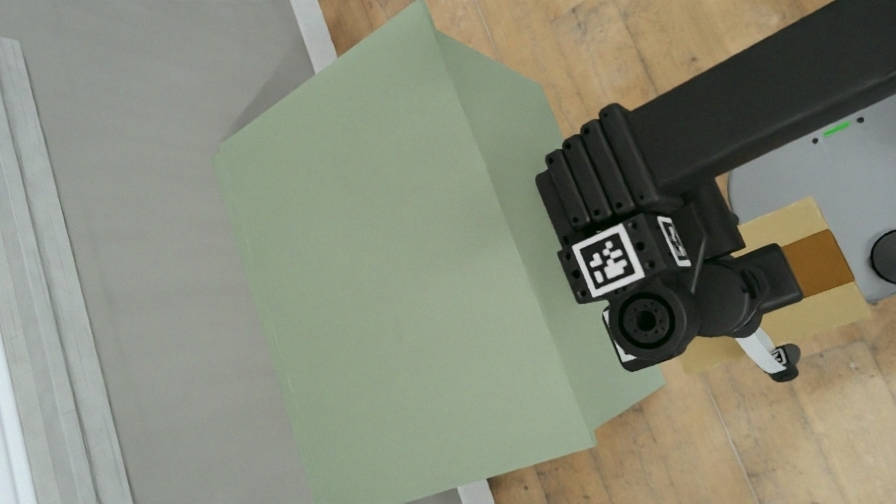

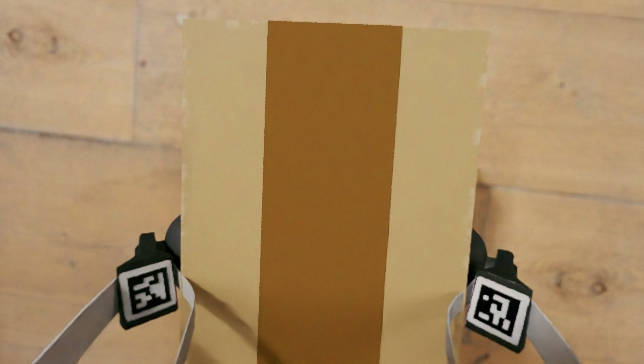

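execute_actions(
  actions=[
    {"r2":{"joints":{"gripper_m":0.16,"lift_m":0.2}}},
  ],
  cameras=[],
)

execute_actions(
  actions=[
    {"r2":{"joints":{"lift_m":0.36}},"r1":{"base":{"translate_m":0.15},"joints":{"lift_m":0.7}}},
  ],
  cameras=[],
)

execute_actions(
  actions=[
    {"r2":{"base":{"rotate_rad":-0.1},"joints":{"arm_m":0.0,"wrist_pitch_rad":-0.4,"gripper_m":0.0}}},
  ],
  cameras=[],
)

execute_actions(
  actions=[
    {"r2":{"base":{"translate_m":-0.4},"joints":{"wrist_yaw_rad":3.14,"lift_m":0.33}}},
  ],
  cameras=["r2_nav_camera"],
)

execute_actions(
  actions=[
    {"r2":{"base":{"rotate_rad":-1.77},"joints":{"wrist_pitch_rad":0,"lift_m":0.25,"head_pan_rad":-1.57,"head_tilt_rad":-1.1}}},
  ],
  cameras=["r2_nav_camera","r2_head_camera","r1_head_camera"],
)

Scene clock: 161.33 s.
r1.base_odometry: x=+1.688 y=+0.105 heading=+2.214 (m, m, rad; r1's odometry frame)
r1.turned_by_wheels: +0.000 (rad since the last result)
r1.turned_by_imu: +0.000 (rad since the last result)
r1.base_tilt: forward=+0.8 right=-2.1 (deg)
r1.lidar_m: 2.15 2.23 2.99 2.45 3.03 0.66 2.61 0.58 0.42 0.41 0.88 1.20
r1.head_depth_mm: 1029 1256 1541 1093 1324 1210 - / 974 1179 1052 966 1302 - - / 930 1115 1052 953 1089 - - / 874 1056 1050 935 989 - 595 / 839 1007 1047 936 943 - 840 / 782 959 1046 933 881 1188 1103 / 761 914 1032 949 1280 1204 1106
r1.base_status: not commanded
r1.joint_positions: lift_m=+0.680 arm_m=+0.001 wrist_yaw_rad=+0.000 wrist_pitch_rad=-1.494 wrist_roll_rad=+0.019 gripper_m=+0.067 head_pan_rad=-1.943 head_tilt_rad=-0.987
r1.joint_status: not commanded
r1.motor_effort: left_wheel=+2(3) right_wheel=-2(2) lift_m=+25(25) arm_m=-4(4) wrist_yaw_rad=+0(0) wrist_pitch_rad=-3(3) wrist_roll_rad=+0(0) gripper_m=-19(19) head_pan_rad=-3(2) head_tilt_rad=-8(6) (%)
r1.hand_pose: x=-0.0216 y=-0.1415 z=+0.5617 quat_wxyz=(+0.514, +0.476, -0.523, -0.485) (m; r1's base frame)
r1.wrist_depth_mm: 681 682 678 692 700 689 713 / 681 704 119 119 120 729 740 / 710 728 122 123 124 736 757 / 713 720 126 126 128 746 750 / 746 757 129 130 131 758 782 / 767 786 132 133 135 718 662 / 788 771 136 137 139 663 648
r2.base_odometry: x=-0.792 y=-0.800 heading=-0.090 (m, m, rad; r2's odometry frame)
r2.turned_by_wheels: +0.000 (rad since the last result)
r2.turned_by_imu: +0.000 (rad since the last result)
r2.base_tilt: forward=-2.2 right=+0.1 (deg)
r2.lidar_m: 2.23 2.26 2.01 2.02 1.35 1.02 0.76 0.66 0.55 2.76 2.88 2.17
r2.head_depth_mm: 498 509 533 1511 1197 1198 1134 / 2495 585 743 1467 1198 1177 1153 / 2432 2036 1756 1540 1261 1225 - / 2451 2035 1756 1545 1369 1245 - / 2475 2042 1760 1548 1212 1213 1139 / 2444 2068 1759 1545 1370 1203 1126 / 2424 2071 1763 1551 1382 1238 1119
r2.base_status: not commanded
r2.joint_positions: lift_m=+0.200 arm_m=+0.360 wrist_yaw_rad=+1.299 wrist_pitch_rad=-1.499 wrist_roll_rad=-0.013 gripper_m=+0.160 head_pan_rad=-1.993 head_tilt_rad=-0.902
r2.joint_status: all done
r2.motor_effort: left_wheel=+3(3) right_wheel=-3(3) lift_m=+24(25) arm_m=+4(4) wrist_yaw_rad=+0(0) wrist_pitch_rad=-1(1) wrist_roll_rad=+0(0) gripper_m=+1(83) head_pan_rad=-2(4) head_tilt_rad=+1(1) (%)
r2.hand_pose: x=-0.0268 y=-0.5033 z=+0.0811 quat_wxyz=(+0.705, +0.697, -0.116, -0.066) (m; r2's base frame)
r2.wrist_depth_mm: 236 234 119 117 225 225 225 / 239 236 120 118 117 227 227 / 242 240 122 120 119 231 230 / 245 245 123 122 121 234 233 / 250 248 125 124 122 238 237 / 256 - 127 125 124 243 240 / 259 255 129 127 127 247 243
pictures: none
No camera images: the call's "cameras" was empty. Leave "cameras" out to get every camera's image.

Scene clock: 163.97 s.
r1.base_odometry: x=+1.598 y=+0.225 heading=+2.214 (m, m, rad; r1's odometry frame)
r1.turned_by_wheels: +0.000 (rad since the last result)
r1.turned_by_imu: +0.001 (rad since the last result)
r1.base_tilt: forward=+1.0 right=-2.1 (deg)
r1.lidar_m: 2.00 2.07 2.85 2.45 3.03 0.80 0.89 0.58 0.42 0.42 0.88 1.21
r1.head_depth_mm: 1032 1214 1045 1056 1325 1222 - / 978 1151 1050 966 1286 - - / 933 1117 1049 951 - - - / 876 1060 1059 935 975 - 579 / 839 1003 1050 933 1094 - 604 / 783 959 1069 1382 1322 1203 1101 / 759 912 1090 1350 1317 1209 1104
r1.base_status: done
r1.joint_positions: lift_m=+0.699 arm_m=+0.001 wrist_yaw_rad=+0.000 wrist_pitch_rad=-1.494 wrist_roll_rad=+0.019 gripper_m=+0.067 head_pan_rad=-1.943 head_tilt_rad=-0.987
r1.joint_status: all done
r1.motor_effort: left_wheel=+2(5) right_wheel=-2(2) lift_m=+61(62) arm_m=-4(4) wrist_yaw_rad=+0(0) wrist_pitch_rad=-3(3) wrist_roll_rad=+0(0) gripper_m=-18(20) head_pan_rad=-3(3) head_tilt_rad=-7(7) (%)
r1.hand_pose: x=-0.0216 y=-0.1415 z=+0.5805 quat_wxyz=(+0.514, +0.476, -0.523, -0.485) (m; r1's base frame)
r1.wrist_depth_mm: 688 704 711 705 721 728 719 / 716 717 118 119 120 725 762 / 716 721 122 122 125 780 760 / 742 758 125 125 128 772 786 / 767 780 129 129 131 781 808 / 812 804 133 133 135 820 713 / 792 810 136 137 140 858 685
r2.base_odometry: x=-0.792 y=-0.800 heading=-0.090 (m, m, rad; r2's odometry frame)
r2.turned_by_wheels: +0.000 (rad since the last result)
r2.turned_by_imu: +0.000 (rad since the last result)
r2.base_tilt: forward=-2.2 right=+0.1 (deg)
r2.lidar_m: 2.23 2.25 2.02 2.02 1.35 1.02 0.77 0.81 0.69 2.77 2.88 2.17
r2.head_depth_mm: 573 588 1653 1373 1257 1229 1134 / 608 657 1718 1346 1256 1232 1155 / 2483 2048 1718 1300 1314 1244 - / 2466 2040 1751 1548 1381 1212 1155 / 2449 2060 1767 1571 1226 1217 1129 / 2434 2054 1754 1574 1353 1210 1125 / 2419 2051 1759 1539 1379 1241 1132
r2.base_status: not commanded
r2.joint_positions: lift_m=+0.360 arm_m=+0.360 wrist_yaw_rad=+1.299 wrist_pitch_rad=-1.499 wrist_roll_rad=-0.013 gripper_m=+0.160 head_pan_rad=-1.993 head_tilt_rad=-0.902
r2.joint_status: all done
r2.motor_effort: left_wheel=+2(2) right_wheel=-3(3) lift_m=+23(24) arm_m=+4(4) wrist_yaw_rad=+1(1) wrist_pitch_rad=+0(1) wrist_roll_rad=+1(1) gripper_m=+1(1) head_pan_rad=-3(3) head_tilt_rad=+1(1) (%)
r2.hand_pose: x=-0.0268 y=-0.5033 z=+0.2411 quat_wxyz=(+0.705, +0.697, -0.116, -0.066) (m; r2's base frame)
r2.wrist_depth_mm: 391 389 386 382 378 373 369 / 400 397 388 385 384 379 375 / 403 396 396 278 386 383 382 / 407 407 402 281 394 393 389 / - 415 410 284 399 398 387 / - - 413 290 406 404 397 / - 424 421 415 407 407 402
pictures: none
No camera images: the call's "cameras" was empty. Leave "cameras" out to get every camera's image.

Scene clock: 167.80 s.
r1.base_odometry: x=+1.598 y=+0.225 heading=+2.214 (m, m, rad; r1's odometry frame)
r1.turned_by_wheels: +0.000 (rad since the last result)
r1.turned_by_imu: +0.000 (rad since the last result)
r1.base_tilt: forward=+0.9 right=-2.1 (deg)
r1.lidar_m: 1.99 2.07 2.86 2.45 3.02 0.79 2.76 0.58 0.42 0.42 0.88 1.21
r1.head_depth_mm: 1033 1209 1057 1063 1321 1222 - / 981 1156 1053 962 1290 - - / 930 1115 1050 954 - - - / 874 1059 1052 937 973 - 578 / 839 1005 1047 932 1090 - 605 / 784 958 1072 1385 1320 1197 1105 / 758 916 1088 1341 1325 1205 1108
r1.base_status: not commanded
r1.joint_positions: lift_m=+0.699 arm_m=+0.001 wrist_yaw_rad=+0.000 wrist_pitch_rad=-1.494 wrist_roll_rad=+0.019 gripper_m=+0.067 head_pan_rad=-1.943 head_tilt_rad=-0.987
r1.joint_status: not commanded
r1.motor_effort: left_wheel=+2(2) right_wheel=-2(2) lift_m=+60(61) arm_m=-4(4) wrist_yaw_rad=+0(0) wrist_pitch_rad=-3(3) wrist_roll_rad=+0(0) gripper_m=-19(20) head_pan_rad=-3(3) head_tilt_rad=-7(7) (%)
r1.hand_pose: x=-0.0216 y=-0.1415 z=+0.5805 quat_wxyz=(+0.514, +0.476, -0.523, -0.485) (m; r1's base frame)
r1.wrist_depth_mm: 693 705 696 702 734 730 736 / 699 702 119 120 120 746 772 / 746 719 122 123 124 770 768 / 728 753 124 125 127 781 799 / 773 772 128 129 131 806 790 / 772 802 132 134 135 856 726 / 805 815 137 137 139 849 677
r2.base_odometry: x=-0.792 y=-0.800 heading=-0.190 (m, m, rad; r2's odometry frame)
r2.turned_by_wheels: -0.100 (rad since the last result)
r2.turned_by_imu: -0.101 (rad since the last result)
r2.base_tilt: forward=-2.2 right=+0.1 (deg)
r2.lidar_m: 2.23 2.39 2.03 2.01 1.42 1.20 0.76 0.86 0.70 2.75 3.01 2.17
r2.head_depth_mm: 2046 611 1006 1544 1342 1232 1134 / 579 602 1700 1349 1272 1222 1145 / 609 756 1680 1328 1262 1254 - / 2397 2066 1766 1521 1364 1251 - / 2475 2036 1767 1545 1372 1212 1090 / 2435 2065 1756 1545 1376 1193 1114 / 2409 2063 1772 1545 1370 1233 1140
r2.base_status: done
r2.joint_positions: lift_m=+0.360 arm_m=+0.001 wrist_yaw_rad=+1.299 wrist_pitch_rad=-0.422 wrist_roll_rad=-0.013 gripper_m=+0.000 head_pan_rad=-1.993 head_tilt_rad=-0.902
r2.joint_status: all done
r2.motor_effort: left_wheel=+3(9) right_wheel=-2(9) lift_m=+24(24) arm_m=-3(3) wrist_yaw_rad=+0(1) wrist_pitch_rad=+7(8) wrist_roll_rad=+0(0) gripper_m=-2(83) head_pan_rad=-2(4) head_tilt_rad=+2(1) (%)
r2.hand_pose: x=+0.1943 y=-0.2065 z=+0.3715 quat_wxyz=(+0.644, +0.534, -0.456, +0.304) (m; r2's base frame)
r2.wrist_depth_mm: - - - - - - - / - - - - - - - / - - - - - - - / 831 859 856 876 880 896 888 / 688 696 700 757 723 724 721 / 582 583 590 - 603 603 605 / 506 505 510 511 514 516 521
pictures: none
No camera images: the call's "cameras" was empty. Leave "cameras" out to get every camera's image.

Scene clock: 173.03 s.
r1.base_odometry: x=+1.598 y=+0.225 heading=+2.214 (m, m, rad; r1's odometry frame)
r1.turned_by_wheels: +0.000 (rad since the last result)
r1.turned_by_imu: +0.001 (rad since the last result)
r1.base_tilt: forward=+0.9 right=-2.1 (deg)
r1.lidar_m: 1.99 2.08 2.87 2.45 3.00 2.85 0.63 0.58 0.42 0.41 0.88 1.21
r1.head_depth_mm: 1028 1209 1055 1060 1307 1182 - / 983 1149 1054 969 1292 - - / 933 1117 1052 950 - - - / 876 1063 1051 938 974 - 578 / 837 1006 1053 934 1095 - 604 / 783 959 1066 1389 1317 1199 1104 / 758 916 1094 1335 1324 1204 1109
r1.base_status: not commanded
r1.joint_positions: lift_m=+0.699 arm_m=+0.001 wrist_yaw_rad=+0.000 wrist_pitch_rad=-1.494 wrist_roll_rad=+0.019 gripper_m=+0.067 head_pan_rad=-1.943 head_tilt_rad=-0.987
r1.joint_status: not commanded
r1.motor_effort: left_wheel=+2(2) right_wheel=-2(2) lift_m=+60(60) arm_m=-4(4) wrist_yaw_rad=+0(0) wrist_pitch_rad=-3(3) wrist_roll_rad=+0(0) gripper_m=-19(20) head_pan_rad=-3(3) head_tilt_rad=-7(7) (%)
r1.hand_pose: x=-0.0216 y=-0.1415 z=+0.5805 quat_wxyz=(+0.514, +0.476, -0.523, -0.485) (m; r1's base frame)
r1.wrist_depth_mm: 695 692 717 713 709 735 703 / 719 707 119 119 120 734 657 / 727 734 122 122 123 735 622 / 753 750 125 126 127 748 612 / 766 759 129 129 130 792 646 / 781 781 133 133 134 817 806 / 800 833 137 139 139 855 852
r2.base_odometry: x=-1.185 y=-0.724 heading=-0.190 (m, m, rad; r2's odometry frame)
r2.turned_by_wheels: +0.000 (rad since the last result)
r2.turned_by_imu: -0.002 (rad since the last result)
r2.base_tilt: forward=-2.2 right=+0.1 (deg)
r2.lidar_m: 2.62 2.51 2.11 1.76 0.96 0.37 0.37 0.42 1.52 0.60 3.02 2.54
r2.head_depth_mm: 1522 1610 1683 975 918 1036 1105 / 1867 1956 1771 1487 1272 1236 1151 / 2333 2040 1748 1551 1378 1240 - / 2469 614 875 1496 1244 1237 - / 2438 596 893 1486 1205 1185 1091 / 2403 588 1757 1533 1181 1197 1125 / 2347 575 515 1473 1348 1238 1120
r2.base_status: done
r2.joint_positions: lift_m=+0.330 arm_m=+0.001 wrist_yaw_rad=+3.138 wrist_pitch_rad=-0.420 wrist_roll_rad=-0.013 gripper_m=+0.000 head_pan_rad=-1.993 head_tilt_rad=-0.902
r2.joint_status: all done
r2.motor_effort: left_wheel=+3(6) right_wheel=-1(7) lift_m=+15(22) arm_m=-3(3) wrist_yaw_rad=+1(3) wrist_pitch_rad=+6(7) wrist_roll_rad=+0(1) gripper_m=-3(3) head_pan_rad=-2(3) head_tilt_rad=+1(0) (%)
r2.hand_pose: x=-0.0204 y=+0.0778 z=+0.3424 quat_wxyz=(+0.148, +0.687, +0.147, +0.696) (m; r2's base frame)
r2.wrist_depth_mm: 724 925 - - - - - / 738 925 - - - - - / 753 934 - - - - - / 740 803 816 820 839 852 838 / 654 658 660 705 677 682 692 / 549 559 555 - 570 568 572 / 480 492 - - 485 492 494
pictures: r2_nav_camera (sideways: a quarter turn counterclockwise sets it upright)
camera_calibration (this result's frames):
r2_nav_camera: T_world_to_cam=[[-0.331196, -0.682671, 0.65136, -0.802611], [-0.909767, 0.414137, -0.0285425, 0.0973192], [-0.250267, -0.602039, -0.758231, 0.945641], [0, 0, 0, 1]] pos_world=[0.0593797, -0.0189094, 1.24258]
Images, in order (width x height): r2_nav_camera 672x504.

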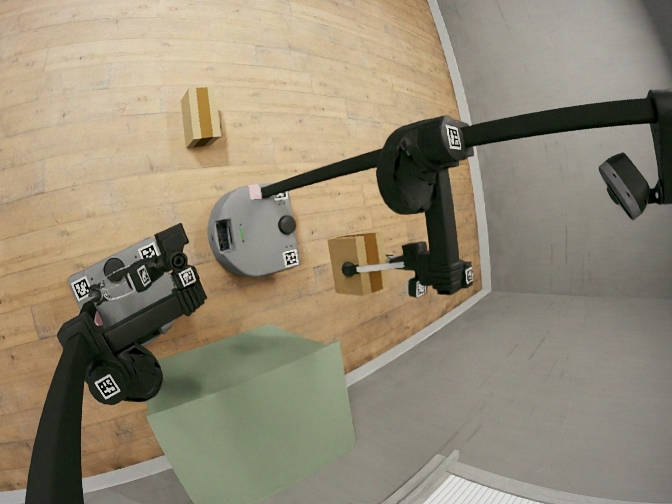

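Scene clock: 175.70 s.
r1.base_odometry: x=+1.598 y=+0.225 heading=+2.214 (m, m, rad; r1's odometry frame)
r1.turned_by_wheels: +0.000 (rad since the last result)
r1.turned_by_imu: +0.000 (rad since the last result)
r1.base_tilt: forward=+0.8 right=-2.1 (deg)
r1.lidar_m: 2.00 2.08 2.86 2.45 3.02 2.85 0.62 0.58 0.42 0.41 0.88 1.21
r1.head_depth_mm: 1028 1212 1053 1058 1320 1222 - / 979 1146 1049 964 1289 - - / 934 1119 1049 951 - - - / 875 1057 1052 936 976 - 578 / 837 1009 1051 935 1096 - 603 / 783 957 1069 1391 1314 1199 1108 / 759 917 1093 1342 1317 1204 1102
r1.base_status: not commanded
r1.joint_positions: lift_m=+0.699 arm_m=+0.001 wrist_yaw_rad=+0.000 wrist_pitch_rad=-1.494 wrist_roll_rad=+0.019 gripper_m=+0.067 head_pan_rad=-1.943 head_tilt_rad=-0.987
r1.joint_status: not commanded
r1.motor_effort: left_wheel=+2(2) right_wheel=-2(2) lift_m=+60(61) arm_m=-4(5) wrist_yaw_rad=+0(0) wrist_pitch_rad=-3(3) wrist_roll_rad=+0(0) gripper_m=-20(20) head_pan_rad=-2(1) head_tilt_rad=-7(7) (%)
r1.hand_pose: x=-0.0216 y=-0.1415 z=+0.5805 quat_wxyz=(+0.514, +0.476, -0.523, -0.485) (m; r1's base frame)
r1.wrist_depth_mm: 678 692 720 709 710 723 729 / 721 705 119 119 120 729 728 / 734 731 122 123 123 745 757 / 757 731 125 126 127 781 693 / 763 795 128 129 131 806 723 / 762 798 132 132 135 821 804 / 803 831 137 137 138 887 871
r2.base_odometry: x=-1.185 y=-0.725 heading=-1.960 (m, m, rad; r2's odometry frame)
r2.turned_by_wheels: -1.770 (rad since the last result)
r2.turned_by_imu: -1.784 (rad since the last result)
r2.base_tilt: forward=-2.2 right=+0.1 (deg)
r2.lidar_m: 0.60 0.60 3.06 2.54 2.63 2.16 2.11 1.11 0.84 0.37 0.39 0.54
r2.head_depth_mm: 852 1044 1353 1383 1274 1195 - / 852 1048 1353 1374 1283 1217 - / 854 1050 1347 1386 1286 - - / 854 1013 957 892 1263 - - / 856 1018 955 889 1255 1191 1108 / 852 1014 957 886 1252 1189 1116 / 854 1014 956 889 1250 1189 1103
r2.base_status: done
r2.joint_positions: lift_m=+0.250 arm_m=+0.001 wrist_yaw_rad=+3.137 wrist_pitch_rad=-0.022 wrist_roll_rad=-0.013 gripper_m=+0.000 head_pan_rad=-1.577 head_tilt_rad=-1.087
r2.joint_status: all done
r2.motor_effort: left_wheel=+2(14) right_wheel=-2(9) lift_m=+15(12) arm_m=-3(3) wrist_yaw_rad=+2(2) wrist_pitch_rad=+7(8) wrist_roll_rad=+1(1) gripper_m=-3(2) head_pan_rad=+2(30) head_tilt_rad=-4(16) (%)
r2.hand_pose: x=-0.0202 y=+0.1094 z=+0.3593 quat_wxyz=(+0.010, +0.702, +0.007, +0.712) (m; r2's base frame)
r2.wrist_depth_mm: - - - - - - - / - - - - - - - / - - - - - - - / - - - - - - - / - - - - - - - / 795 801 811 - 871 867 911 / 619 621 - 640 638 634 500
pictures: r1_head_camera (sideways: a quarter turn clockwise sets it upright), r2_head_camera (sideways: a quarter turn clockwise sets it upright), r2_nav_camera (sideways: a quarter turn counterclockwise sets it upright)
camera_calibration (this result's frames):
r1_head_camera: T_world_to_cam=[[0.346455, 0.78314, -0.516392, 0.687965], [0.908893, -0.416459, -0.0217956, 0.0261519], [-0.232125, -0.461794, -0.856075, 1.07047], [0, 0, 0, 1]] pos_world=[-0.0136351, -0.0335447, 1.27223]
r2_head_camera: T_world_to_cam=[[0.0157061, 0.908174, -0.418298, 0.561881], [0.999684, -0.0224717, -0.0112531, 0.00703398], [-0.0196197, -0.41799, -0.90824, 1.13997], [0, 0, 0, 1]] pos_world=[0.00650906, -0.0336335, 1.27048]
r2_nav_camera: T_world_to_cam=[[-0.0273382, -0.865062, 0.50092, -0.608469], [-0.999505, 0.0158638, -0.0271531, 0.096051], [0.0155426, -0.501414, -0.865068, 1.08291], [0, 0, 0, 1]] pos_world=[0.0625377, 0.0151012, 1.2442]
Images, in order (width x height): r1_head_camera 896x504, r2_head_camera 896x504, r2_nav_camera 672x504.

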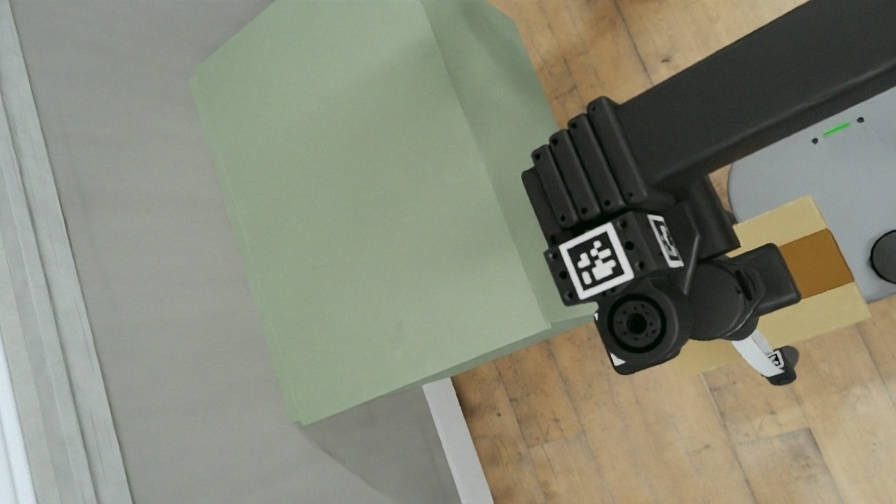

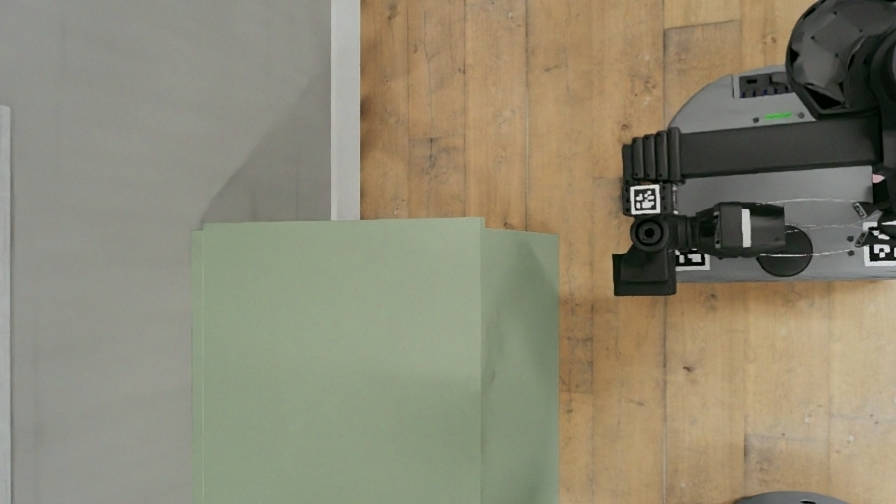

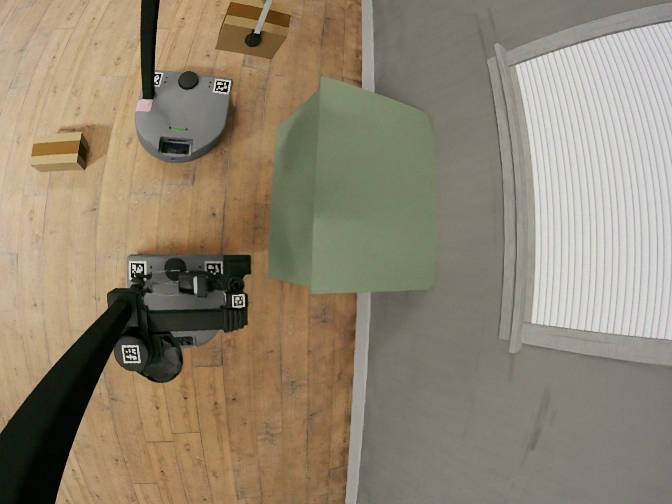

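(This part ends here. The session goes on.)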